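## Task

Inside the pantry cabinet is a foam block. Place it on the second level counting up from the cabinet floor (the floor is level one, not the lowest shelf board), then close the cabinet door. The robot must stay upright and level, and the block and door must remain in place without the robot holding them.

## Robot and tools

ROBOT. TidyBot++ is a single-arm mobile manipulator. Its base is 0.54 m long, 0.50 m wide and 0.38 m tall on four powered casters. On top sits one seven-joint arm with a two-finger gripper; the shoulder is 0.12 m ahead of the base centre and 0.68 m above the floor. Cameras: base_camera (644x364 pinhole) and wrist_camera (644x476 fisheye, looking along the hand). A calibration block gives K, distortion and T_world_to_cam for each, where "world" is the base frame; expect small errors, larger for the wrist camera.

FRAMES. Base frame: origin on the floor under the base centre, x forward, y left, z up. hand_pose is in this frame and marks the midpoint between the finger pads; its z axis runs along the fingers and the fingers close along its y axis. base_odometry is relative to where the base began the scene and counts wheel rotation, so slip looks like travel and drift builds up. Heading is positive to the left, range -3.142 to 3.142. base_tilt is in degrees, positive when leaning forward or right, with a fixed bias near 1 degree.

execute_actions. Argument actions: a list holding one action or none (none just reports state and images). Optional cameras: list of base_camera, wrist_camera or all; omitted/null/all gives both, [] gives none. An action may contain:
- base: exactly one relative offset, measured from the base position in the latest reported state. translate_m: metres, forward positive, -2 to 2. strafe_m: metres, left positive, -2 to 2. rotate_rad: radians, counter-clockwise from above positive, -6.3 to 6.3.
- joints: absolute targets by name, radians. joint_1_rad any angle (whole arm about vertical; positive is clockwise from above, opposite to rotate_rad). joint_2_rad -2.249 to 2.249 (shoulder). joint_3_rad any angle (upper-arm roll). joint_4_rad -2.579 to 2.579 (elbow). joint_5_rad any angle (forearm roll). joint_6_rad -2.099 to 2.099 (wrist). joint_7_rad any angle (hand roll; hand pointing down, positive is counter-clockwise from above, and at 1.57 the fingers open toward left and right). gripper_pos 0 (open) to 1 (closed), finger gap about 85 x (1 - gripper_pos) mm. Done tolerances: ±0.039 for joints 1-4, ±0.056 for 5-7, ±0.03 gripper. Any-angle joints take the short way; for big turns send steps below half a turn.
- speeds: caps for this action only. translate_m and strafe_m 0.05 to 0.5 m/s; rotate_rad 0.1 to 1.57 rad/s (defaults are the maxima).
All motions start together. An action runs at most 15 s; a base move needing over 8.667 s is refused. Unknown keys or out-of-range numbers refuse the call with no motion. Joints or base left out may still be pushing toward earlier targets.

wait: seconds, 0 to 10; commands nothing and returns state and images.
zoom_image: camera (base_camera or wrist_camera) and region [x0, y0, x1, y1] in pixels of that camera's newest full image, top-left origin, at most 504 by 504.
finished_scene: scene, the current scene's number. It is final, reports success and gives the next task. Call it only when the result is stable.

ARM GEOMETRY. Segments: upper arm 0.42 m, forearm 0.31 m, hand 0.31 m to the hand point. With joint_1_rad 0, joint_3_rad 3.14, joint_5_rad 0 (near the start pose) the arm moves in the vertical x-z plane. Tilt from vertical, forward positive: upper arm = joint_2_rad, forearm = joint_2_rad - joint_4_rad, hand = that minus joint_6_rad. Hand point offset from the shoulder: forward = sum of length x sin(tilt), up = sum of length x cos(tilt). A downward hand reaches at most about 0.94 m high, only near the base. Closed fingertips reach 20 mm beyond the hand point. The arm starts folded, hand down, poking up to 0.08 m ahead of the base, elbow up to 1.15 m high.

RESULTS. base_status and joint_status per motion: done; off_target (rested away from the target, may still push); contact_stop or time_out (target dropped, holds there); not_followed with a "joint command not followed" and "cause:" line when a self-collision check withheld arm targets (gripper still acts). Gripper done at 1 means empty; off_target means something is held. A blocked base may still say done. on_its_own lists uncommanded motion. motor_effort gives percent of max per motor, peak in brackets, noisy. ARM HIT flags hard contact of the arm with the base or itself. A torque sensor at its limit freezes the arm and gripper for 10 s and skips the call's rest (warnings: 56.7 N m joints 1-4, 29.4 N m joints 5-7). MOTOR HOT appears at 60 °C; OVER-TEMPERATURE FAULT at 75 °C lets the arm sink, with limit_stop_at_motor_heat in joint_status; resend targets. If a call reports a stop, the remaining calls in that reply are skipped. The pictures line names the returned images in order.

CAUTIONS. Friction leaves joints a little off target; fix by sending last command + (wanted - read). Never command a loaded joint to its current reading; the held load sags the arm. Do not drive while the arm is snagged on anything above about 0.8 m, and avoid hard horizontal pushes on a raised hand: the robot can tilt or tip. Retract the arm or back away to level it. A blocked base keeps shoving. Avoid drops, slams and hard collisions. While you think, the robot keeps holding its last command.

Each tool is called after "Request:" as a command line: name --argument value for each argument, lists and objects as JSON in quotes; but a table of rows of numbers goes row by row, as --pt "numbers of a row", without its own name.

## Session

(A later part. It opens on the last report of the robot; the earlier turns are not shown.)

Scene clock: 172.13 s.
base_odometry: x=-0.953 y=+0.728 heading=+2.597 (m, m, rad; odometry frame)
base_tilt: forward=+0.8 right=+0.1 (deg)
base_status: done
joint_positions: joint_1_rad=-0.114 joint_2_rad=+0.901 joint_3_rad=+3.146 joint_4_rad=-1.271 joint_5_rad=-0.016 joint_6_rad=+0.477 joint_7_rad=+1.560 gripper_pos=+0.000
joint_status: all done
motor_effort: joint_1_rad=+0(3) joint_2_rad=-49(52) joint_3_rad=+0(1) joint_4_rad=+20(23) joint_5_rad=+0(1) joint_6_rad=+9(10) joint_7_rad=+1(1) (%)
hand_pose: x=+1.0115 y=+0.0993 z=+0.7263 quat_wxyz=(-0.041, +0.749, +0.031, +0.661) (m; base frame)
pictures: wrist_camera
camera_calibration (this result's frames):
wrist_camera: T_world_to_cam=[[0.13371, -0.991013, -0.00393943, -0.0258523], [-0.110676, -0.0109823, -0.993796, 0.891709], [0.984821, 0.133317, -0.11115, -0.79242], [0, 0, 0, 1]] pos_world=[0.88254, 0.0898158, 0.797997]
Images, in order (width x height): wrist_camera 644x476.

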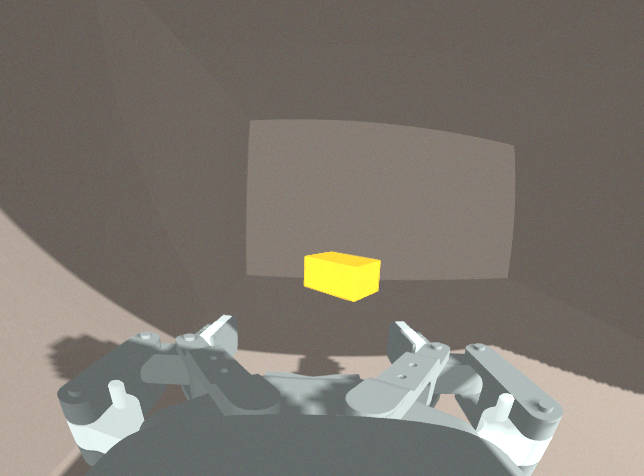

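Request:
execute_actions --actions '[{"joints":{"gripper_pos":1,"joint_1_rad":-0.045,"joint_2_rad":0.925}}]' --cameras '["wrist_camera"]'

Request:
execute_actions --actions '[{"base":{"translate_m":0.17},"speeds":{"translate_m":0.08}}]' --cameras '["wrist_camera"]'

Scene clock: 175.40 s.
base_odometry: x=-0.953 y=+0.728 heading=+2.597 (m, m, rad; odometry frame)
base_tilt: forward=+0.8 right=+0.1 (deg)
base_status: not commanded
joint_positions: joint_1_rad=-0.051 joint_2_rad=+0.902 joint_3_rad=+3.145 joint_4_rad=-1.271 joint_5_rad=-0.016 joint_6_rad=+0.477 joint_7_rad=+1.560 gripper_pos=+0.999
joint_status: all done
motor_effort: joint_1_rad=+0(3) joint_2_rad=-50(49) joint_3_rad=+0(1) joint_4_rad=+20(20) joint_5_rad=+0(1) joint_6_rad=+9(10) joint_7_rad=+1(1) (%)
hand_pose: x=+1.0160 y=+0.0427 z=+0.7259 quat_wxyz=(-0.021, +0.750, +0.007, +0.661) (m; base frame)
pictures: wrist_camera
camera_calibration (this result's frames):
wrist_camera: T_world_to_cam=[[0.0708799, -0.997475, -0.0043426, -0.0181005], [-0.111617, -0.0036051, -0.993745, 0.89179], [0.99122, 0.0709212, -0.111591, -0.792877], [0, 0, 0, 1]] pos_world=[0.886738, 0.041392, 0.797655]
Images, in order (width x height): wrist_camera 644x476.

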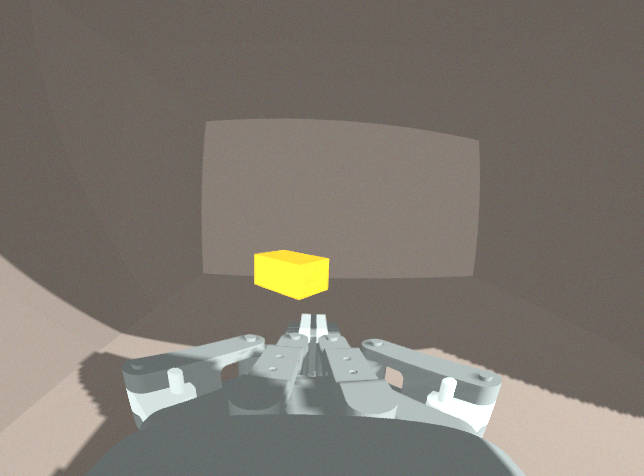

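Scene clock: 178.03 s.
base_odometry: x=-1.098 y=+0.816 heading=+2.598 (m, m, rad; odometry frame)
base_tilt: forward=+0.8 right=+0.1 (deg)
base_status: done
joint_positions: joint_1_rad=-0.051 joint_2_rad=+0.904 joint_3_rad=+3.145 joint_4_rad=-1.271 joint_5_rad=-0.016 joint_6_rad=+0.477 joint_7_rad=+1.560 gripper_pos=+0.999
joint_status: not commanded
motor_effort: joint_1_rad=-2(0) joint_2_rad=-49(51) joint_3_rad=+0(0) joint_4_rad=+20(21) joint_5_rad=+0(0) joint_6_rad=+9(9) joint_7_rad=+1(1) (%)
hand_pose: x=+1.0161 y=+0.0427 z=+0.7240 quat_wxyz=(-0.021, +0.750, +0.007, +0.661) (m; base frame)
pictures: wrist_camera
camera_calibration (this result's frames):
wrist_camera: T_world_to_cam=[[0.0708706, -0.997476, -0.00438506, -0.0180705], [-0.113718, -0.00371208, -0.993506, 0.891878], [0.990982, 0.070909, -0.113695, -0.791414], [0, 0, 0, 1]] pos_world=[0.886981, 0.0414043, 0.796027]
Images, in order (width x height): wrist_camera 644x476.

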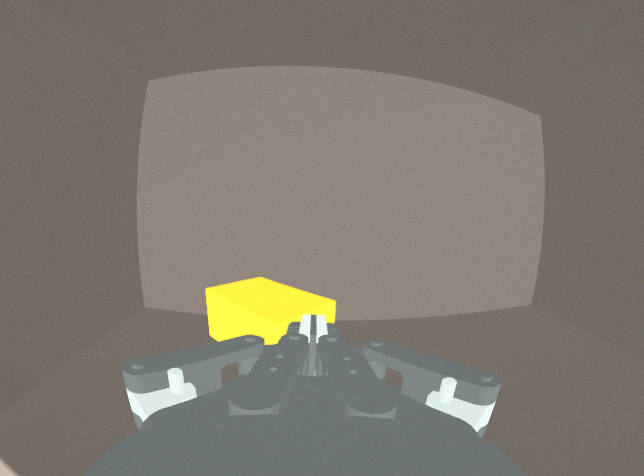

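Request:
execute_actions --actions '[{"base":{"translate_m":0.045},"speeds":{"translate_m":0.05},"joints":{"joint_1_rad":-0.09}}]' --cameras '[]'

Request:
execute_actions --actions '[{"base":{"translate_m":-0.14},"speeds":{"translate_m":0.15}}]' --cameras '["wrist_camera"]'

Scene clock: 181.47 s.
base_odometry: x=-1.137 y=+0.840 heading=+2.598 (m, m, rad; odometry frame)
base_tilt: forward=+0.8 right=+0.1 (deg)
base_status: done
joint_positions: joint_1_rad=-0.086 joint_2_rad=+0.906 joint_3_rad=+3.148 joint_4_rad=-1.275 joint_5_rad=-0.016 joint_6_rad=+0.477 joint_7_rad=+1.560 gripper_pos=+0.999
joint_status: all done
motor_effort: joint_1_rad=-1(22) joint_2_rad=-49(53) joint_3_rad=+0(11) joint_4_rad=+20(27) joint_5_rad=+1(6) joint_6_rad=+9(10) joint_7_rad=+1(1) (%)
hand_pose: x=+1.0134 y=+0.0726 z=+0.7204 quat_wxyz=(-0.031, +0.752, +0.020, +0.658) (m; base frame)
pictures: none
No camera images: the call's "cameras" was empty. Leave "cameras" out to get every camera's image.

Scene clock: 183.07 s.
base_odometry: x=-1.017 y=+0.767 heading=+2.598 (m, m, rad; odometry frame)
base_tilt: forward=+0.7 right=+0.1 (deg)
base_status: done
joint_positions: joint_1_rad=-0.086 joint_2_rad=+0.906 joint_3_rad=+3.148 joint_4_rad=-1.275 joint_5_rad=-0.016 joint_6_rad=+0.477 joint_7_rad=+1.560 gripper_pos=+0.999
joint_status: not commanded
motor_effort: joint_1_rad=-1(2) joint_2_rad=-49(52) joint_3_rad=+0(0) joint_4_rad=+20(21) joint_5_rad=+0(0) joint_6_rad=+9(10) joint_7_rad=+1(1) (%)
hand_pose: x=+1.0135 y=+0.0726 z=+0.7198 quat_wxyz=(-0.031, +0.752, +0.020, +0.658) (m; base frame)
pictures: wrist_camera
camera_calibration (this result's frames):
wrist_camera: T_world_to_cam=[[0.104045, -0.994569, -0.00274363, -0.0231057], [-0.119397, -0.00975173, -0.992799, 0.893209], [0.98738, 0.103623, -0.119763, -0.785717], [0, 0, 0, 1]] pos_world=[0.884852, 0.0671486, 0.792614]
Images, in order (width x height): wrist_camera 644x476.

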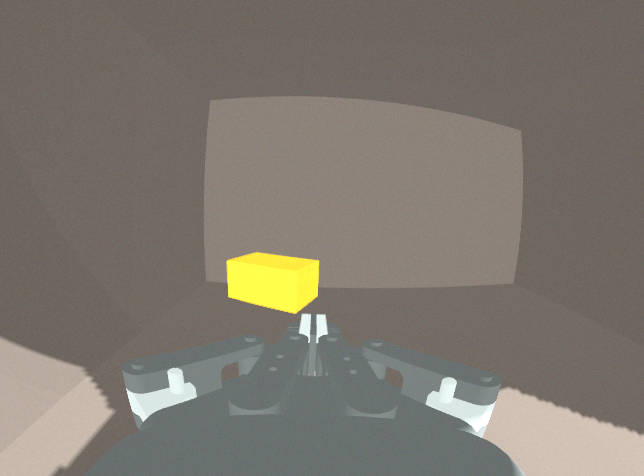

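Request:
execute_actions --actions '[{"joints":{"joint_1_rad":-0.125}}]' --cameras '[]'

Request:
execute_actions --actions '[{"base":{"translate_m":0.125},"speeds":{"translate_m":0.06}}]' --cameras '["wrist_camera"]'

Request:
execute_actions --actions '[{"base":{"translate_m":-0.12},"speeds":{"translate_m":0.15}}]' --cameras '["wrist_camera"]'

Scene clock: 185.43 s.
base_odometry: x=-1.017 y=+0.767 heading=+2.598 (m, m, rad; odometry frame)
base_tilt: forward=+0.8 right=+0.1 (deg)
base_status: not commanded
joint_positions: joint_1_rad=-0.112 joint_2_rad=+0.906 joint_3_rad=+3.147 joint_4_rad=-1.275 joint_5_rad=-0.016 joint_6_rad=+0.477 joint_7_rad=+1.560 gripper_pos=+0.999
joint_status: all done
motor_effort: joint_1_rad=+0(4) joint_2_rad=-49(49) joint_3_rad=+0(1) joint_4_rad=+20(20) joint_5_rad=+1(1) joint_6_rad=+9(9) joint_7_rad=+1(1) (%)
hand_pose: x=+1.0112 y=+0.0961 z=+0.7198 quat_wxyz=(-0.040, +0.752, +0.030, +0.657) (m; base frame)
pictures: none
No camera images: the call's "cameras" was empty. Leave "cameras" out to get every camera's image.

Scene clock: 188.00 s.
base_odometry: x=-1.124 y=+0.832 heading=+2.598 (m, m, rad; odometry frame)
base_tilt: forward=+0.8 right=+0.1 (deg)
base_status: done
joint_positions: joint_1_rad=-0.112 joint_2_rad=+0.907 joint_3_rad=+3.147 joint_4_rad=-1.275 joint_5_rad=-0.016 joint_6_rad=+0.477 joint_7_rad=+1.560 gripper_pos=+0.999
joint_status: not commanded
motor_effort: joint_1_rad=+0(1) joint_2_rad=-49(51) joint_3_rad=+0(0) joint_4_rad=+21(21) joint_5_rad=+0(0) joint_6_rad=+9(10) joint_7_rad=+1(1) (%)
hand_pose: x=+1.0112 y=+0.0961 z=+0.7195 quat_wxyz=(-0.040, +0.752, +0.030, +0.657) (m; base frame)
pictures: wrist_camera
camera_calibration (this result's frames):
wrist_camera: T_world_to_cam=[[0.130157, -0.991488, -0.00321572, -0.0258911], [-0.119458, -0.012462, -0.992761, 0.893196], [0.984271, 0.129599, -0.120064, -0.785137], [0, 0, 0, 1]] pos_world=[0.882857, 0.0872133, 0.79238]
Images, in order (width x height): wrist_camera 644x476.

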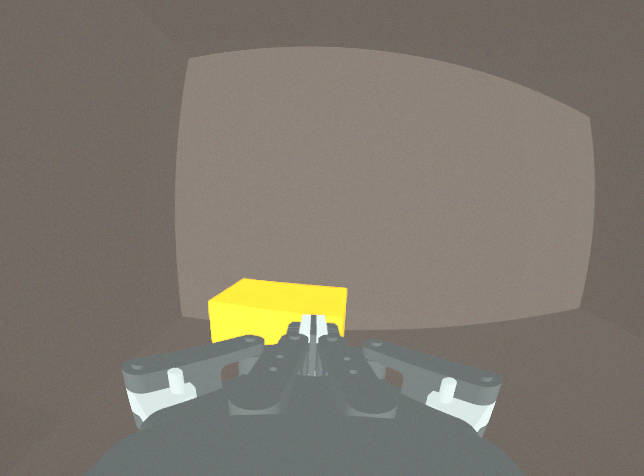

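Scene clock: 189.47 s.
base_odometry: x=-1.021 y=+0.770 heading=+2.597 (m, m, rad; odometry frame)
base_tilt: forward=+0.7 right=+0.1 (deg)
base_status: done
joint_positions: joint_1_rad=-0.112 joint_2_rad=+0.907 joint_3_rad=+3.147 joint_4_rad=-1.275 joint_5_rad=-0.016 joint_6_rad=+0.477 joint_7_rad=+1.560 gripper_pos=+0.999
joint_status: not commanded
motor_effort: joint_1_rad=-1(3) joint_2_rad=-49(51) joint_3_rad=+0(1) joint_4_rad=+20(21) joint_5_rad=+0(0) joint_6_rad=+9(10) joint_7_rad=+1(1) (%)
hand_pose: x=+1.0113 y=+0.0963 z=+0.7191 quat_wxyz=(-0.040, +0.752, +0.030, +0.657) (m; base frame)
pictures: wrist_camera
camera_calibration (this result's frames):
wrist_camera: T_world_to_cam=[[0.130347, -0.991463, -0.00322562, -0.0259069], [-0.119965, -0.0125421, -0.992699, 0.893214], [0.984184, 0.129782, -0.120576, -0.784777], [0, 0, 0, 1]] pos_world=[0.882897, 0.0873673, 0.791983]
Images, in order (width x height): wrist_camera 644x476.

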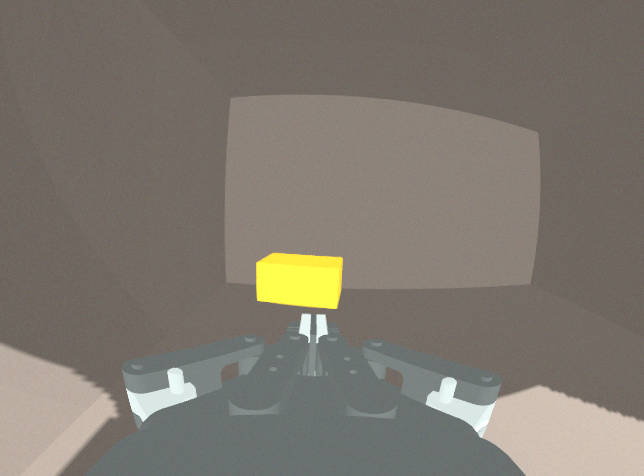

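Request:
execute_actions --actions '[{"joints":{"joint_1_rad":-0.15,"gripper_pos":0}}]' --cameras '["wrist_camera"]'

Request:
execute_actions --actions '[{"base":{"translate_m":0.09},"speeds":{"translate_m":0.06}}]' --cameras '["wrist_camera"]'

Scene clock: 192.63 s.
base_odometry: x=-1.021 y=+0.770 heading=+2.597 (m, m, rad; odometry frame)
base_tilt: forward=+0.8 right=+0.1 (deg)
base_status: not commanded
joint_positions: joint_1_rad=-0.135 joint_2_rad=+0.907 joint_3_rad=+3.147 joint_4_rad=-1.275 joint_5_rad=-0.016 joint_6_rad=+0.477 joint_7_rad=+1.560 gripper_pos=+0.000
joint_status: all done
motor_effort: joint_1_rad=-1(4) joint_2_rad=-49(49) joint_3_rad=+0(1) joint_4_rad=+20(20) joint_5_rad=+1(1) joint_6_rad=+9(9) joint_7_rad=+1(1) (%)
hand_pose: x=+1.0088 y=+0.1167 z=+0.7191 quat_wxyz=(-0.047, +0.752, +0.039, +0.657) (m; base frame)
pictures: wrist_camera
camera_calibration (this result's frames):
wrist_camera: T_world_to_cam=[[0.153079, -0.988209, -0.00329842, -0.0285623], [-0.119656, -0.0152219, -0.992699, 0.893177], [0.980943, 0.152356, -0.120575, -0.784392], [0, 0, 0, 1]] pos_world=[0.88069, 0.104877, 0.791984]
Images, in order (width x height): wrist_camera 644x476.

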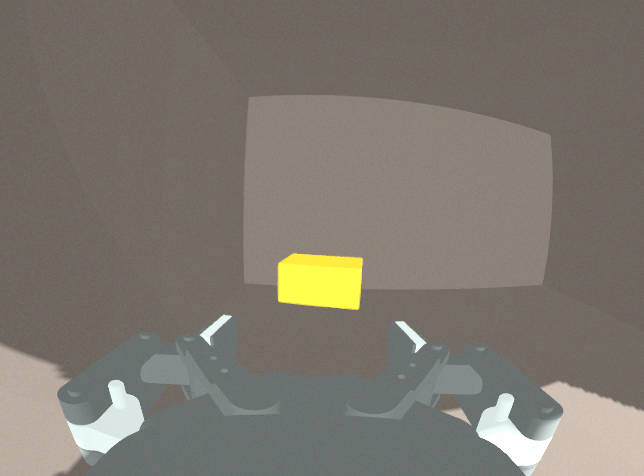

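Scene clock: 194.60 s.
base_odometry: x=-1.098 y=+0.816 heading=+2.598 (m, m, rad; odometry frame)
base_tilt: forward=+0.8 right=+0.1 (deg)
base_status: done
joint_positions: joint_1_rad=-0.135 joint_2_rad=+0.907 joint_3_rad=+3.147 joint_4_rad=-1.275 joint_5_rad=-0.016 joint_6_rad=+0.477 joint_7_rad=+1.560 gripper_pos=+0.000
joint_status: not commanded
motor_effort: joint_1_rad=-1(1) joint_2_rad=-50(52) joint_3_rad=+0(1) joint_4_rad=+21(21) joint_5_rad=+0(0) joint_6_rad=+9(9) joint_7_rad=+1(1) (%)
hand_pose: x=+1.0088 y=+0.1168 z=+0.7188 quat_wxyz=(-0.047, +0.752, +0.039, +0.656) (m; base frame)
pictures: wrist_camera
camera_calibration (this result's frames):
wrist_camera: T_world_to_cam=[[0.153202, -0.988189, -0.00330476, -0.0285726], [-0.119974, -0.0152801, -0.992659, 0.893189], [0.980885, 0.152474, -0.120898, -0.784165], [0, 0, 0, 1]] pos_world=[0.880712, 0.104977, 0.791734]
Images, in order (width x height): wrist_camera 644x476.

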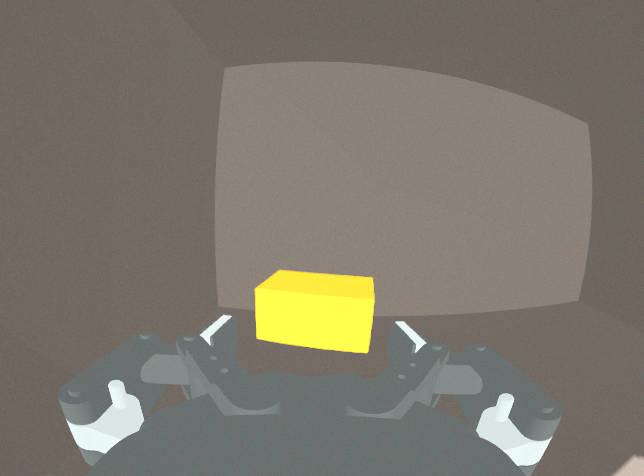

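Fits, centred.

Request:
execute_actions --actions '[{"base":{"translate_m":0.065},"speeds":{"translate_m":0.06}}]' --cameras '["wrist_camera"]'

Request:
execute_actions --actions '[{"joints":{"gripper_pos":1}}]' --cameras '["wrist_camera"]'

Request:
execute_actions --actions '[{"base":{"translate_m":-0.1},"speeds":{"translate_m":0.07},"joints":{"joint_2_rad":0.885}}]' --cameras '["wrist_camera"]'

Scene clock: 198.27 s.
base_odometry: x=-1.154 y=+0.849 heading=+2.597 (m, m, rad; odometry frame)
base_tilt: forward=+0.8 right=+0.1 (deg)
base_status: done
joint_positions: joint_1_rad=-0.139 joint_2_rad=+0.897 joint_3_rad=+3.143 joint_4_rad=-1.290 joint_5_rad=-0.016 joint_6_rad=+0.477 joint_7_rad=+1.560 gripper_pos=+0.000
joint_status: not commanded
motor_effort: joint_1_rad=-1(11) joint_2_rad=-45(51) joint_3_rad=+0(6) joint_4_rad=+25(29) joint_5_rad=+0(4) joint_6_rad=+9(10) joint_7_rad=+1(1) (%)
hand_pose: x=+1.0042 y=+0.1220 z=+0.7195 quat_wxyz=(-0.050, +0.753, +0.040, +0.654) (m; base frame)
pictures: wrist_camera
camera_calibration (this result's frames):
wrist_camera: T_world_to_cam=[[0.15969, -0.987148, -0.00615011, -0.0273827], [-0.125096, -0.0140559, -0.992045, 0.898], [0.979209, 0.159189, -0.125733, -0.775983], [0, 0, 0, 1]] pos_world=[0.876559, 0.109119, 0.793122]
Images, in order (width x height): wrist_camera 644x476.

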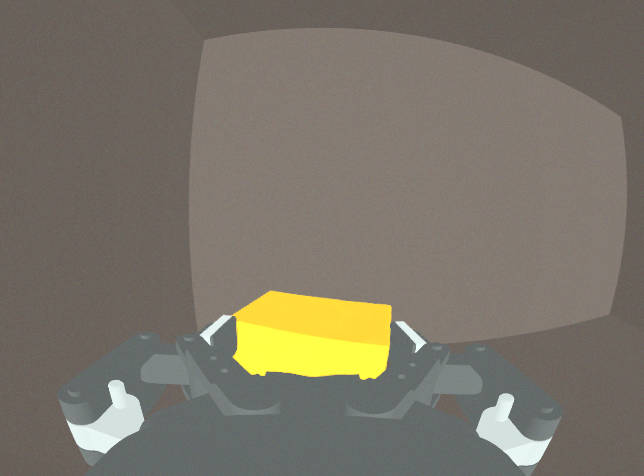

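Scene clock: 199.37 s.
base_odometry: x=-1.153 y=+0.849 heading=+2.597 (m, m, rad; odometry frame)
base_tilt: forward=+0.7 right=+0.1 (deg)
base_status: not commanded
joint_positions: joint_1_rad=-0.133 joint_2_rad=+0.844 joint_3_rad=+3.143 joint_4_rad=-1.363 joint_5_rad=-0.016 joint_6_rad=+0.477 joint_7_rad=+1.560 gripper_pos=+0.508
joint_status: gripper_pos off_target (ended at +0.508, target +1.000)
motor_effort: joint_1_rad=-3(7) joint_2_rad=-32(45) joint_3_rad=+0(3) joint_4_rad=+39(42) joint_5_rad=+0(1) joint_6_rad=+11(11) joint_7_rad=+1(1) (%)
hand_pose: x=+0.9862 y=+0.1139 z=+0.7250 quat_wxyz=(-0.048, +0.760, +0.038, +0.647) (m; base frame)
pictures: wrist_camera
camera_calibration (this result's frames):
wrist_camera: T_world_to_cam=[[0.153345, -0.98815, -0.00666563, -0.0256562], [-0.145325, -0.0158791, -0.989257, 0.919184], [0.977428, 0.152666, -0.146038, -0.739162], [0, 0, 0, 1]] pos_world=[0.859993, 0.102089, 0.801192]
Images, in order (width x height): wrist_camera 644x476.

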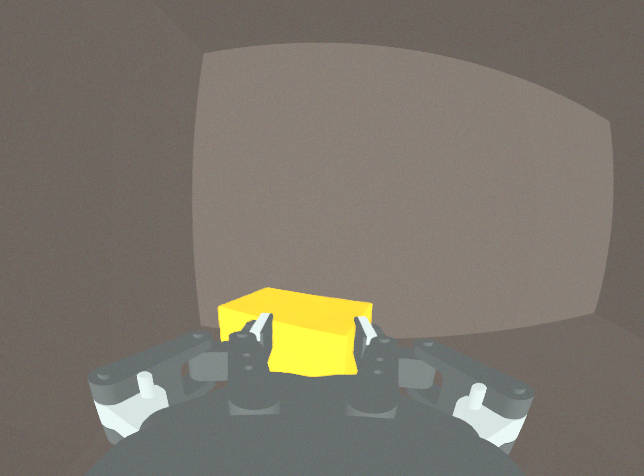

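Scene clock: 201.27 s.
base_odometry: x=-1.067 y=+0.797 heading=+2.598 (m, m, rad; odometry frame)
base_tilt: forward=+0.8 right=+0.1 (deg)
base_status: done
joint_positions: joint_1_rad=-0.144 joint_2_rad=+0.869 joint_3_rad=+3.148 joint_4_rad=-1.279 joint_5_rad=-0.016 joint_6_rad=+0.476 joint_7_rad=+1.560 gripper_pos=+0.999
joint_status: all done
on_its_own: gripper_pos moved +0.491 to your old target +1.000
motor_effort: joint_1_rad=-1(8) joint_2_rad=-48(51) joint_3_rad=+0(4) joint_4_rad=+21(38) joint_5_rad=+1(2) joint_6_rad=+9(11) joint_7_rad=+1(1) (%)
hand_pose: x=+1.0048 y=+0.1241 z=+0.7505 quat_wxyz=(-0.051, +0.741, +0.042, +0.669) (m; base frame)
pictures: wrist_camera
camera_calibration (this result's frames):
wrist_camera: T_world_to_cam=[[0.161935, -0.986799, -0.001932, -0.0306199], [-0.0872705, -0.012371, -0.996108, 0.893642], [0.982935, 0.161474, -0.0881218, -0.805255], [0, 0, 0, 1]] pos_world=[0.874461, 0.110867, 0.819145]
Images, in order (width x height): wrist_camera 644x476.

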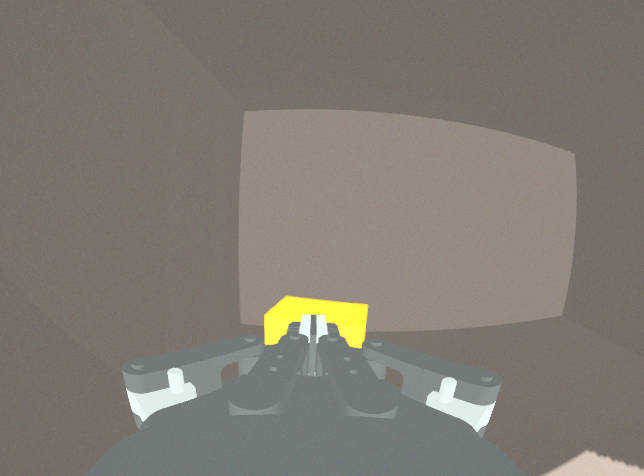

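Request:
execute_actions --actions '[{"joints":{"joint_2_rad":0.83}}]' --cameras '[]'

Request:
execute_actions --actions '[{"base":{"translate_m":0.115},"speeds":{"translate_m":0.08}}]' --cameras '["wrist_camera"]'

Request:
execute_actions --actions '[{"joints":{"joint_6_rad":0.25}}]' --cameras '["wrist_camera"]'

Request:
execute_actions --actions '[{"base":{"translate_m":-0.12},"speeds":{"translate_m":0.06}}]' --cameras '["wrist_camera"]'

Scene clock: 204.77 s.
base_odometry: x=-1.067 y=+0.797 heading=+2.598 (m, m, rad; odometry frame)
base_tilt: forward=+0.8 right=+0.1 (deg)
base_status: not commanded
joint_positions: joint_1_rad=-0.144 joint_2_rad=+0.846 joint_3_rad=+3.148 joint_4_rad=-1.279 joint_5_rad=-0.016 joint_6_rad=+0.476 joint_7_rad=+1.560 gripper_pos=+0.999
joint_status: all done
motor_effort: joint_1_rad=-1(1) joint_2_rad=-48(52) joint_3_rad=+0(0) joint_4_rad=+21(22) joint_5_rad=+0(0) joint_6_rad=+9(10) joint_7_rad=+1(1) (%)
hand_pose: x=+1.0030 y=+0.1239 z=+0.7709 quat_wxyz=(-0.052, +0.733, +0.041, +0.677) (m; base frame)
pictures: none
No camera images: the call's "cameras" was empty. Leave "cameras" out to get every camera's image.

Scene clock: 208.53 s.
base_odometry: x=-1.164 y=+0.856 heading=+2.597 (m, m, rad; odometry frame)
base_tilt: forward=+0.8 right=+0.1 (deg)
base_status: translate_m time_out (by the wheels' count: +0.113 of +0.115)
joint_positions: joint_1_rad=-0.148 joint_2_rad=+0.852 joint_3_rad=+3.148 joint_4_rad=-1.282 joint_5_rad=-0.016 joint_6_rad=+0.476 joint_7_rad=+1.560 gripper_pos=+0.999
joint_status: not commanded
motor_effort: joint_1_rad=-1(4) joint_2_rad=-51(59) joint_3_rad=+0(1) joint_4_rad=+22(29) joint_5_rad=+0(0) joint_6_rad=+9(10) joint_7_rad=+1(1) (%)
hand_pose: x=+1.0024 y=+0.1272 z=+0.7642 quat_wxyz=(-0.053, +0.736, +0.043, +0.674) (m; base frame)
pictures: wrist_camera
camera_calibration (this result's frames):
wrist_camera: T_world_to_cam=[[0.165701, -0.986175, -0.00167424, -0.0312202], [-0.073108, -0.0105908, -0.997268, 0.893584], [0.983463, 0.16537, -0.0738522, -0.814201], [0, 0, 0, 1]] pos_world=[0.871238, 0.11332, 0.83096]
Images, in order (width x height): wrist_camera 644x476.

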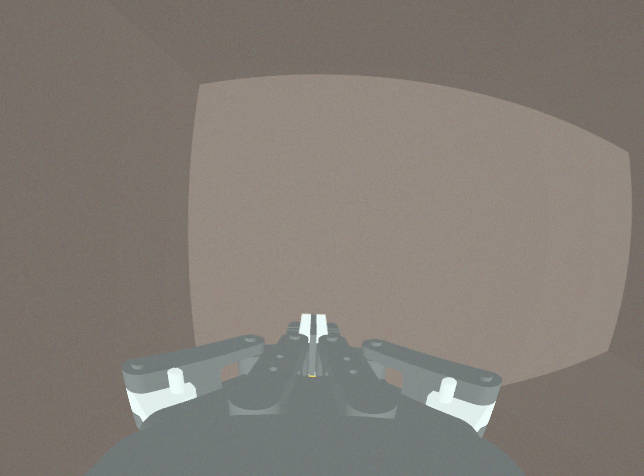

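not run: a stop came earlier in this reply.

not run: a stop came earlier in this reply.

Request:
execute_actions --actions '[{"joints":{"joint_6_rad":0.22,"joint_2_rad":0.87,"joint_4_rad":-1.25}}]' --cameras '["wrist_camera"]'

Request:
execute_actions --actions '[{"base":{"translate_m":-0.14},"speeds":{"translate_m":0.06}}]' --cameras '["wrist_camera"]'

Scene clock: 210.83 s.
base_odometry: x=-1.164 y=+0.855 heading=+2.597 (m, m, rad; odometry frame)
base_tilt: forward=+0.8 right=+0.1 (deg)
base_status: not commanded
joint_positions: joint_1_rad=-0.147 joint_2_rad=+0.857 joint_3_rad=+3.148 joint_4_rad=-1.250 joint_5_rad=-0.016 joint_6_rad=+0.346 joint_7_rad=+1.560 gripper_pos=+0.999
joint_status: joint_6_rad off_target (ended at +0.346, target +0.220); the others done
motor_effort: joint_1_rad=-1(5) joint_2_rad=-46(54) joint_3_rad=-1(3) joint_4_rad=+19(22) joint_5_rad=+0(1) joint_6_rad=-6(11) joint_7_rad=+1(1) (%)
hand_pose: x=+1.0040 y=+0.1267 z=+0.7374 quat_wxyz=(-0.050, +0.770, +0.045, +0.635) (m; base frame)
pictures: wrist_camera
camera_calibration (this result's frames):
wrist_camera: T_world_to_cam=[[0.16533, -0.986227, -0.00483463, -0.029284], [-0.175334, -0.024568, -0.984202, 0.961771], [0.970528, 0.163566, -0.176981, -0.728362], [0, 0, 0, 1]] pos_world=[0.880368, 0.113883, 0.81753]
Images, in order (width x height): wrist_camera 644x476.

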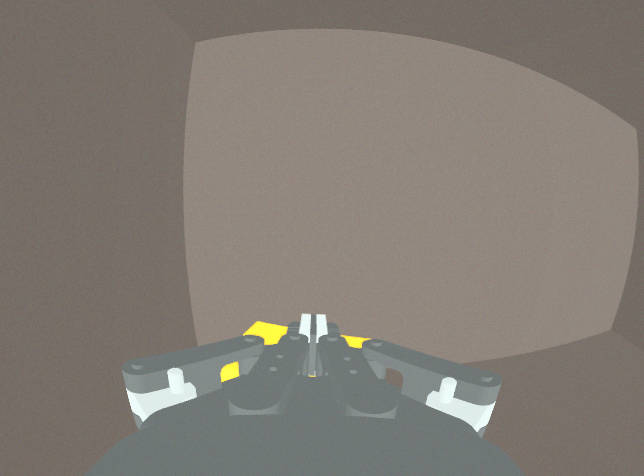

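Scene clock: 213.67 s.
base_odometry: x=-1.044 y=+0.783 heading=+2.597 (m, m, rad; odometry frame)
base_tilt: forward=+0.8 right=+0.1 (deg)
base_status: done
joint_positions: joint_1_rad=-0.148 joint_2_rad=+0.853 joint_3_rad=+3.146 joint_4_rad=-1.233 joint_5_rad=-0.016 joint_6_rad=+0.260 joint_7_rad=+1.560 gripper_pos=+0.999
joint_status: not commanded
on_its_own: joint_6_rad moved -0.086 to your old target +0.220
motor_effort: joint_1_rad=-1(4) joint_2_rad=-49(50) joint_3_rad=+0(3) joint_4_rad=+21(22) joint_5_rad=+0(1) joint_6_rad=+9(10) joint_7_rad=+1(1) (%)
hand_pose: x=+1.0013 y=+0.1295 z=+0.7255 quat_wxyz=(-0.050, +0.790, +0.047, +0.610) (m; base frame)
pictures: wrist_camera
camera_calibration (this result's frames):
wrist_camera: T_world_to_cam=[[0.16898, -0.98558, -0.00877878, -0.0270277], [-0.237325, -0.0320417, -0.970902, 1.00301], [0.956621, 0.166146, -0.239317, -0.66947], [0, 0, 0, 1]] pos_world=[0.883036, 0.11673, 0.813376]
Images, in order (width x height): wrist_camera 644x476.

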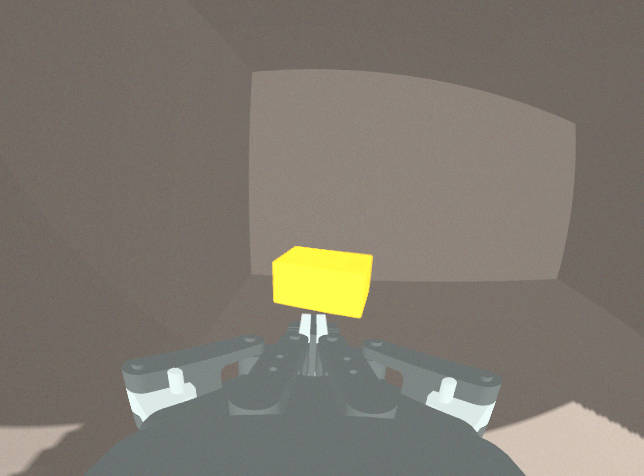

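Request:
execute_actions --actions '[{"joints":{"joint_6_rad":0.52}}]' --cameras '[]'

Request:
execute_actions --actions '[{"base":{"translate_m":0.125},"speeds":{"translate_m":0.1},"joints":{"joint_4_rad":-1.2,"joint_2_rad":0.87}}]' --cameras '["wrist_camera"]'

Request:
execute_actions --actions '[{"joints":{"joint_6_rad":0.1}}]' --cameras '["wrist_camera"]'

Request:
execute_actions --actions '[{"base":{"translate_m":-0.14},"speeds":{"translate_m":0.05}}]' --cameras '["wrist_camera"]'

Scene clock: 216.40 s.
base_odometry: x=-1.044 y=+0.783 heading=+2.597 (m, m, rad; odometry frame)
base_tilt: forward=+0.8 right=+0.1 (deg)
base_status: not commanded
joint_positions: joint_1_rad=-0.148 joint_2_rad=+0.858 joint_3_rad=+3.146 joint_4_rad=-1.237 joint_5_rad=-0.016 joint_6_rad=+0.499 joint_7_rad=+1.560 gripper_pos=+0.999
joint_status: all done
motor_effort: joint_1_rad=-1(1) joint_2_rad=-51(52) joint_3_rad=+0(0) joint_4_rad=+21(23) joint_5_rad=+0(1) joint_6_rad=+10(10) joint_7_rad=+1(1) (%)
hand_pose: x=+1.0112 y=+0.1301 z=+0.7914 quat_wxyz=(-0.056, +0.715, +0.041, +0.696) (m; base frame)
pictures: none
No camera images: the call's "cameras" was empty. Leave "cameras" out to get every camera's image.

Scene clock: 218.23 s.
base_odometry: x=-1.151 y=+0.847 heading=+2.597 (m, m, rad; odometry frame)
base_tilt: forward=+0.8 right=+0.1 (deg)
base_status: done
joint_positions: joint_1_rad=-0.148 joint_2_rad=+0.859 joint_3_rad=+3.146 joint_4_rad=-1.212 joint_5_rad=-0.016 joint_6_rad=+0.499 joint_7_rad=+1.560 gripper_pos=+0.999
joint_status: all done
motor_effort: joint_1_rad=-1(2) joint_2_rad=-49(51) joint_3_rad=+0(0) joint_4_rad=+22(22) joint_5_rad=+0(1) joint_6_rad=+9(10) joint_7_rad=+1(1) (%)
hand_pose: x=+1.0152 y=+0.1307 z=+0.8053 quat_wxyz=(-0.056, +0.706, +0.041, +0.704) (m; base frame)
pictures: wrist_camera
camera_calibration (this result's frames):
wrist_camera: T_world_to_cam=[[0.16769, -0.985839, -0.000863614, -0.0325298], [0.0113101, 0.00279979, -0.999932, 0.850228], [0.985775, 0.167669, 0.0116195, -0.895792], [0, 0, 0, 1]] pos_world=[0.878888, 0.115747, 0.860551]
Images, in order (width x height): wrist_camera 644x476.

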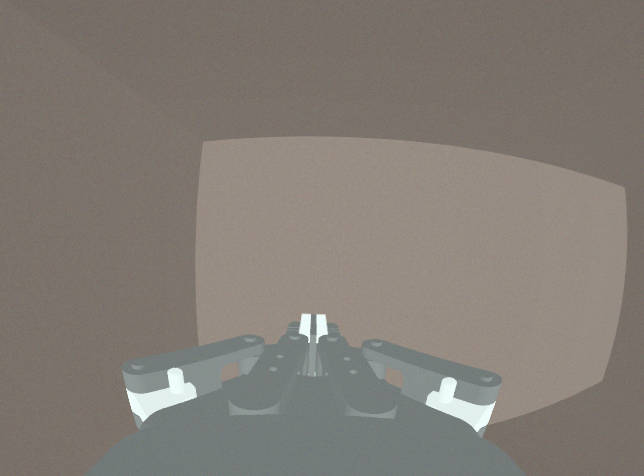

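Scene clock: 219.17 s.
base_odometry: x=-1.150 y=+0.847 heading=+2.597 (m, m, rad; odometry frame)
base_tilt: forward=+0.7 right=+0.1 (deg)
base_status: not commanded
joint_positions: joint_1_rad=-0.148 joint_2_rad=+0.857 joint_3_rad=+3.146 joint_4_rad=-1.181 joint_5_rad=-0.016 joint_6_rad=+0.216 joint_7_rad=+1.560 gripper_pos=+0.999
joint_status: joint_6_rad off_target (ended at +0.216, target +0.100)
motor_effort: joint_1_rad=-2(4) joint_2_rad=-47(61) joint_3_rad=-1(3) joint_4_rad=+18(21) joint_5_rad=+0(1) joint_6_rad=-3(10) joint_7_rad=+1(1) (%)
hand_pose: x=+1.0096 y=+0.1310 z=+0.7384 quat_wxyz=(-0.050, +0.789, +0.047, +0.611) (m; base frame)
pictures: wrist_camera
camera_calibration (this result's frames):
wrist_camera: T_world_to_cam=[[0.169584, -0.985475, -0.00896808, -0.0273934], [-0.234249, -0.031468, -0.971667, 1.01494], [0.957271, 0.16688, -0.236183, -0.677665], [0, 0, 0, 1]] pos_world=[0.891103, 0.118031, 0.825883]
Images, in order (width x height): wrist_camera 644x476.

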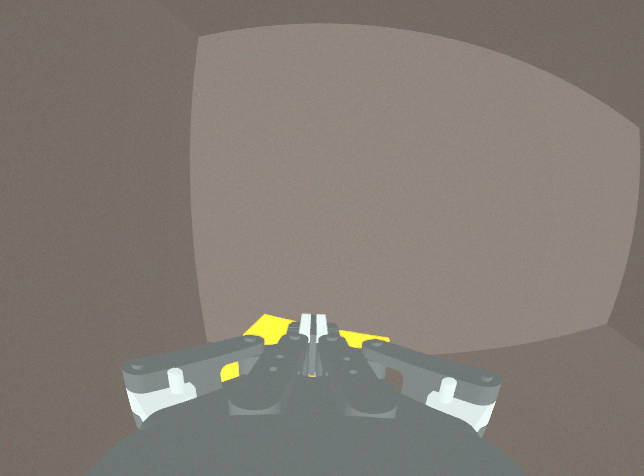

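Scene clock: 222.47 s.
base_odometry: x=-1.030 y=+0.774 heading=+2.596 (m, m, rad; odometry frame)
base_tilt: forward=+0.8 right=+0.1 (deg)
base_status: done
joint_positions: joint_1_rad=-0.150 joint_2_rad=+0.853 joint_3_rad=+3.144 joint_4_rad=-1.181 joint_5_rad=-0.016 joint_6_rad=+0.140 joint_7_rad=+1.560 gripper_pos=+0.999
joint_status: not commanded
on_its_own: joint_6_rad moved -0.076 to your old target +0.100
motor_effort: joint_1_rad=-1(3) joint_2_rad=-50(52) joint_3_rad=+0(2) joint_4_rad=+22(22) joint_5_rad=+0(0) joint_6_rad=+9(9) joint_7_rad=+1(1) (%)
hand_pose: x=+1.0023 y=+0.1325 z=+0.7185 quat_wxyz=(-0.049, +0.811, +0.049, +0.582) (m; base frame)
pictures: wrist_camera
camera_calibration (this result's frames):
wrist_camera: T_world_to_cam=[[0.172279, -0.984969, -0.0124959, -0.0250167], [-0.303769, -0.0410559, -0.951861, 1.05075], [0.93704, 0.167781, -0.306277, -0.605125], [0, 0, 0, 1]] pos_world=[0.890521, 0.120027, 0.814518]
Images, in order (width x height): wrist_camera 644x476.

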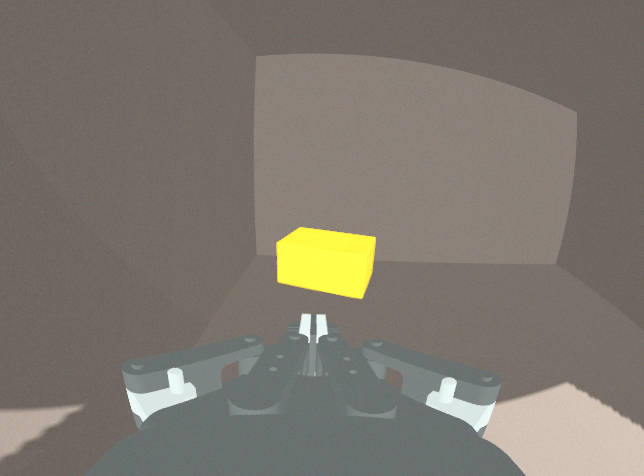

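Request:
execute_actions --actions '[{"joints":{"gripper_pos":0,"joint_1_rad":-0.115,"joint_6_rad":0.16}}]' --cameras '[]'

Request:
execute_actions --actions '[{"base":{"translate_m":0.09},"speeds":{"translate_m":0.07}}]' --cameras '["wrist_camera"]'

Scene clock: 226.27 s.
base_odometry: x=-1.030 y=+0.774 heading=+2.596 (m, m, rad; odometry frame)
base_tilt: forward=+0.8 right=+0.1 (deg)
base_status: not commanded
joint_positions: joint_1_rad=-0.128 joint_2_rad=+0.853 joint_3_rad=+3.144 joint_4_rad=-1.181 joint_5_rad=-0.016 joint_6_rad=+0.140 joint_7_rad=+1.560 gripper_pos=+0.000
joint_status: all done
motor_effort: joint_1_rad=-1(0) joint_2_rad=-49(49) joint_3_rad=+0(0) joint_4_rad=+21(21) joint_5_rad=+0(0) joint_6_rad=+9(9) joint_7_rad=+1(1) (%)
hand_pose: x=+1.0050 y=+0.1135 z=+0.7185 quat_wxyz=(-0.043, +0.811, +0.040, +0.582) (m; base frame)
pictures: none
No camera images: the call's "cameras" was empty. Leave "cameras" out to get every camera's image.

Scene clock: 228.03 s.
base_odometry: x=-1.107 y=+0.821 heading=+2.597 (m, m, rad; odometry frame)
base_tilt: forward=+0.8 right=+0.1 (deg)
base_status: done
joint_positions: joint_1_rad=-0.128 joint_2_rad=+0.854 joint_3_rad=+3.144 joint_4_rad=-1.182 joint_5_rad=-0.016 joint_6_rad=+0.140 joint_7_rad=+1.560 gripper_pos=+0.000
joint_status: not commanded
motor_effort: joint_1_rad=+0(1) joint_2_rad=-50(51) joint_3_rad=+0(0) joint_4_rad=+21(22) joint_5_rad=+0(1) joint_6_rad=+9(9) joint_7_rad=+1(1) (%)
hand_pose: x=+1.0049 y=+0.1135 z=+0.7180 quat_wxyz=(-0.043, +0.811, +0.040, +0.582) (m; base frame)
pictures: wrist_camera
camera_calibration (this result's frames):
wrist_camera: T_world_to_cam=[[0.151015, -0.988452, -0.0125129, -0.0224707], [-0.305242, -0.0345877, -0.951647, 1.05085], [0.940224, 0.147533, -0.30694, -0.604925], [0, 0, 0, 1]] pos_world=[0.892923, 0.103382, 0.814085]
Images, in order (width x height): wrist_camera 644x476.

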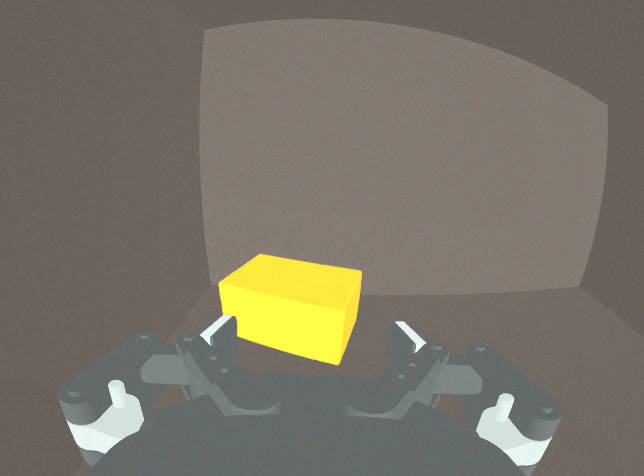

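Request:
execute_actions --actions '[{"joints":{"joint_1_rad":-0.175}}]' --cameras '[]'

Request:
execute_actions --actions '[{"base":{"translate_m":0.05},"speeds":{"translate_m":0.06}}]' --cameras '["wrist_camera"]'

Scene clock: 230.87 s.
base_odometry: x=-1.107 y=+0.821 heading=+2.597 (m, m, rad; odometry frame)
base_tilt: forward=+0.8 right=+0.1 (deg)
base_status: not commanded
joint_positions: joint_1_rad=-0.165 joint_2_rad=+0.854 joint_3_rad=+3.144 joint_4_rad=-1.182 joint_5_rad=-0.016 joint_6_rad=+0.140 joint_7_rad=+1.560 gripper_pos=+0.000
joint_status: all done
motor_effort: joint_1_rad=-1(3) joint_2_rad=-49(49) joint_3_rad=+0(1) joint_4_rad=+21(21) joint_5_rad=+0(0) joint_6_rad=+9(9) joint_7_rad=+1(1) (%)
hand_pose: x=+1.0001 y=+0.1461 z=+0.7180 quat_wxyz=(-0.054, +0.810, +0.055, +0.581) (m; base frame)
pictures: none
No camera images: the call's "cameras" was empty. Leave "cameras" out to get every camera's image.

Scene clock: 232.23 s.
base_odometry: x=-1.150 y=+0.846 heading=+2.597 (m, m, rad; odometry frame)
base_tilt: forward=+0.8 right=+0.1 (deg)
base_status: done
joint_positions: joint_1_rad=-0.166 joint_2_rad=+0.852 joint_3_rad=+3.144 joint_4_rad=-1.194 joint_5_rad=-0.016 joint_6_rad=+0.142 joint_7_rad=+1.560 gripper_pos=+0.000
joint_status: not commanded
motor_effort: joint_1_rad=+0(2) joint_2_rad=-46(51) joint_3_rad=+0(1) joint_4_rad=+21(27) joint_5_rad=+0(0) joint_6_rad=+8(9) joint_7_rad=+1(0) (%)
hand_pose: x=+0.9973 y=+0.1466 z=+0.7131 quat_wxyz=(-0.054, +0.813, +0.056, +0.578) (m; base frame)
pictures: wrist_camera
camera_calibration (this result's frames):
wrist_camera: T_world_to_cam=[[0.188299, -0.982028, -0.0127935, -0.0265905], [-0.31121, -0.0473076, -0.949163, 1.05108], [0.9315, 0.182708, -0.314525, -0.595229], [0, 0, 0, 1]] pos_world=[0.886571, 0.132365, 0.810095]
Images, in order (width x height): wrist_camera 644x476.

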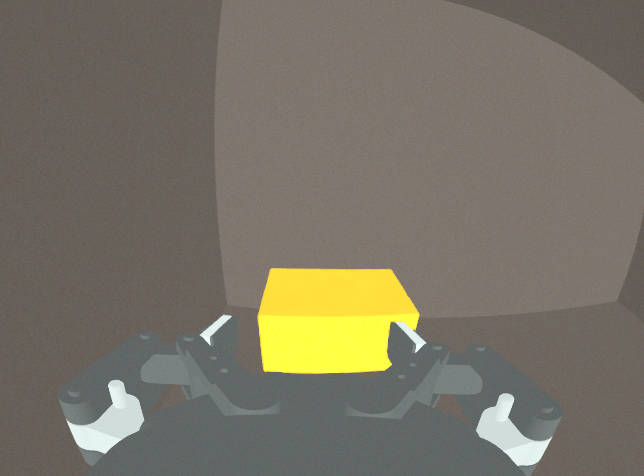

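Request:
execute_actions --actions '[{"base":{"translate_m":-0.06},"speeds":{"translate_m":0.1}}]' --cameras '[]'

Request:
execute_actions --actions '[{"joints":{"joint_1_rad":-0.13}}]' --cameras '["wrist_camera"]'

Scene clock: 234.87 s.
base_odometry: x=-1.098 y=+0.815 heading=+2.597 (m, m, rad; odometry frame)
base_tilt: forward=+0.8 right=+0.1 (deg)
base_status: done
joint_positions: joint_1_rad=-0.166 joint_2_rad=+0.858 joint_3_rad=+3.144 joint_4_rad=-1.194 joint_5_rad=-0.016 joint_6_rad=+0.142 joint_7_rad=+1.560 gripper_pos=+0.000
joint_status: not commanded
motor_effort: joint_1_rad=-1(1) joint_2_rad=-49(54) joint_3_rad=+0(1) joint_4_rad=+21(23) joint_5_rad=+1(0) joint_6_rad=+9(10) joint_7_rad=+1(1) (%)
hand_pose: x=+0.9975 y=+0.1466 z=+0.7079 quat_wxyz=(-0.054, +0.814, +0.056, +0.575) (m; base frame)
pictures: none
No camera images: the call's "cameras" was empty. Leave "cameras" out to get every camera's image.

Scene clock: 235.67 s.
base_odometry: x=-1.098 y=+0.815 heading=+2.597 (m, m, rad; odometry frame)
base_tilt: forward=+0.8 right=+0.1 (deg)
base_status: not commanded
joint_positions: joint_1_rad=-0.142 joint_2_rad=+0.858 joint_3_rad=+3.144 joint_4_rad=-1.194 joint_5_rad=-0.016 joint_6_rad=+0.142 joint_7_rad=+1.560 gripper_pos=+0.000
joint_status: all done
motor_effort: joint_1_rad=-1(0) joint_2_rad=-49(50) joint_3_rad=+0(1) joint_4_rad=+21(21) joint_5_rad=-1(0) joint_6_rad=+9(9) joint_7_rad=+1(1) (%)
hand_pose: x=+1.0008 y=+0.1251 z=+0.7079 quat_wxyz=(-0.046, +0.815, +0.046, +0.576) (m; base frame)
pictures: wrist_camera
camera_calibration (this result's frames):
wrist_camera: T_world_to_cam=[[0.164161, -0.986349, -0.0129293, -0.0236249], [-0.317796, -0.0404743, -0.947295, 1.0506], [0.93384, 0.159617, -0.320102, -0.591689], [0, 0, 0, 1]] pos_world=[0.890299, 0.113664, 0.805525]
Images, in order (width x height): wrist_camera 644x476.

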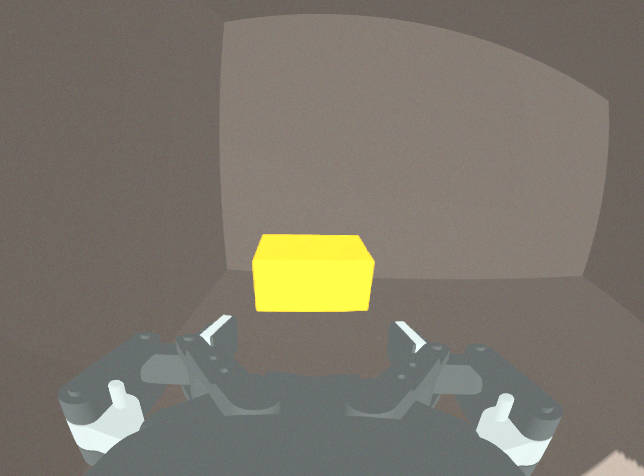

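Request:
execute_actions --actions '[{"base":{"translate_m":0.06},"speeds":{"translate_m":0.05},"joints":{"joint_4_rad":-1.13,"joint_2_rad":0.885}}]' --cameras '["wrist_camera"]'

Scene clock: 244.80 s.
base_odometry: x=-1.149 y=+0.846 heading=+2.597 (m, m, rad; odometry frame)
base_tilt: forward=+0.7 right=+0.1 (deg)
base_status: done
joint_positions: joint_1_rad=-0.142 joint_2_rad=+0.867 joint_3_rad=+3.143 joint_4_rad=-1.148 joint_5_rad=-0.016 joint_6_rad=+0.146 joint_7_rad=+1.560 gripper_pos=+0.000
joint_status: all done
motor_effort: joint_1_rad=+1(4) joint_2_rad=-45(53) joint_3_rad=+1(3) joint_4_rad=+25(29) joint_5_rad=+0(1) joint_6_rad=+6(10) joint_7_rad=+1(2) (%)
hand_pose: x=+1.0121 y=+0.1279 z=+0.7270 quat_wxyz=(-0.049, +0.803, +0.046, +0.592) (m; base frame)
pictures: wrist_camera
camera_calibration (this result's frames):
wrist_camera: T_world_to_cam=[[0.166068, -0.986026, -0.0132317, -0.0241845], [-0.279831, -0.0342546, -0.959438, 1.04202], [0.945577, 0.163034, -0.281609, -0.636825], [0, 0, 0, 1]] pos_world=[0.897772, 0.115672, 0.820093]
Images, in order (width x height): wrist_camera 644x476.

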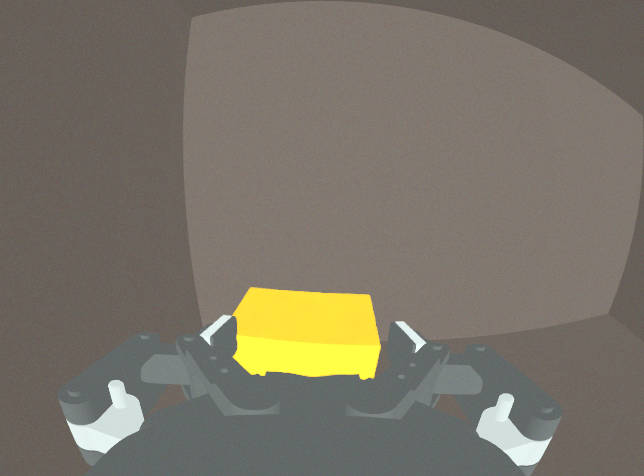

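Request:
execute_actions --actions '[{"joints":{"joint_2_rad":0.92,"joint_1_rad":-0.15}}]' --cameras '["wrist_camera"]'

Request:
execute_actions --actions '[{"joints":{"gripper_pos":1}}]' --cameras '["wrist_camera"]'

Scene clock: 247.33 s.
base_odometry: x=-1.149 y=+0.846 heading=+2.597 (m, m, rad; odometry frame)
base_tilt: forward=+0.8 right=+0.1 (deg)
base_status: not commanded
joint_positions: joint_1_rad=-0.142 joint_2_rad=+0.868 joint_3_rad=+3.143 joint_4_rad=-1.148 joint_5_rad=-0.016 joint_6_rad=+0.146 joint_7_rad=+1.560 gripper_pos=+0.000
joint_status: joint_2_rad off_target (ended at +0.868, target +0.920); the others done
motor_effort: joint_1_rad=-2(2) joint_2_rad=-41(46) joint_3_rad=+0(1) joint_4_rad=+23(25) joint_5_rad=+1(1) joint_6_rad=+5(6) joint_7_rad=+2(2) (%)
hand_pose: x=+1.0120 y=+0.1282 z=+0.7266 quat_wxyz=(-0.049, +0.803, +0.046, +0.592) (m; base frame)
pictures: wrist_camera
camera_calibration (this result's frames):
wrist_camera: T_world_to_cam=[[0.166337, -0.98598, -0.0132432, -0.0242086], [-0.280255, -0.0343945, -0.959309, 1.04198], [0.945404, 0.16328, -0.282047, -0.636506], [0, 0, 0, 1]] pos_world=[0.897802, 0.115898, 0.819734]
Images, in order (width x height): wrist_camera 644x476.

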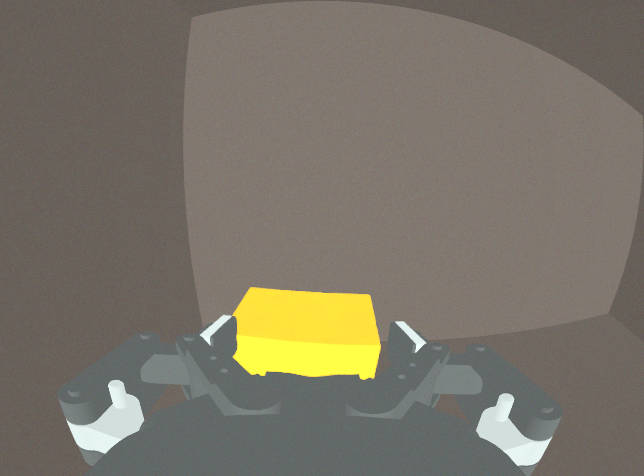

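Scene clock: 248.43 s.
base_odometry: x=-1.148 y=+0.845 heading=+2.596 (m, m, rad; odometry frame)
base_tilt: forward=+0.7 right=+0.1 (deg)
base_status: not commanded
joint_positions: joint_1_rad=-0.138 joint_2_rad=+0.845 joint_3_rad=+3.165 joint_4_rad=-1.201 joint_5_rad=-0.016 joint_6_rad=+0.183 joint_7_rad=+1.560 gripper_pos=+0.679
joint_status: gripper_pos off_target (ended at +0.679, target +1.000)
motor_effort: joint_1_rad=-4(11) joint_2_rad=-31(41) joint_3_rad=-4(8) joint_4_rad=+37(38) joint_5_rad=+0(2) joint_6_rad=+1(7) joint_7_rad=+0(0) (%)
hand_pose: x=+1.0045 y=+0.1106 z=+0.7277 quat_wxyz=(-0.037, +0.801, +0.043, +0.596) (m; base frame)
pictures: wrist_camera
camera_calibration (this result's frames):
wrist_camera: T_world_to_cam=[[0.147214, -0.989097, 0.00375366, -0.033072], [-0.272123, -0.0441499, -0.961249, 1.03456], [0.950935, 0.140488, -0.275655, -0.633917], [0, 0, 0, 1]] pos_world=[0.889211, 0.102022, 0.819855]
Images, in order (width x height): wrist_camera 644x476.

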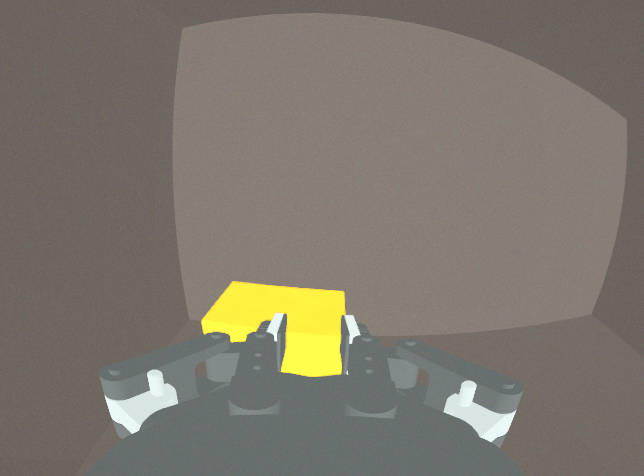

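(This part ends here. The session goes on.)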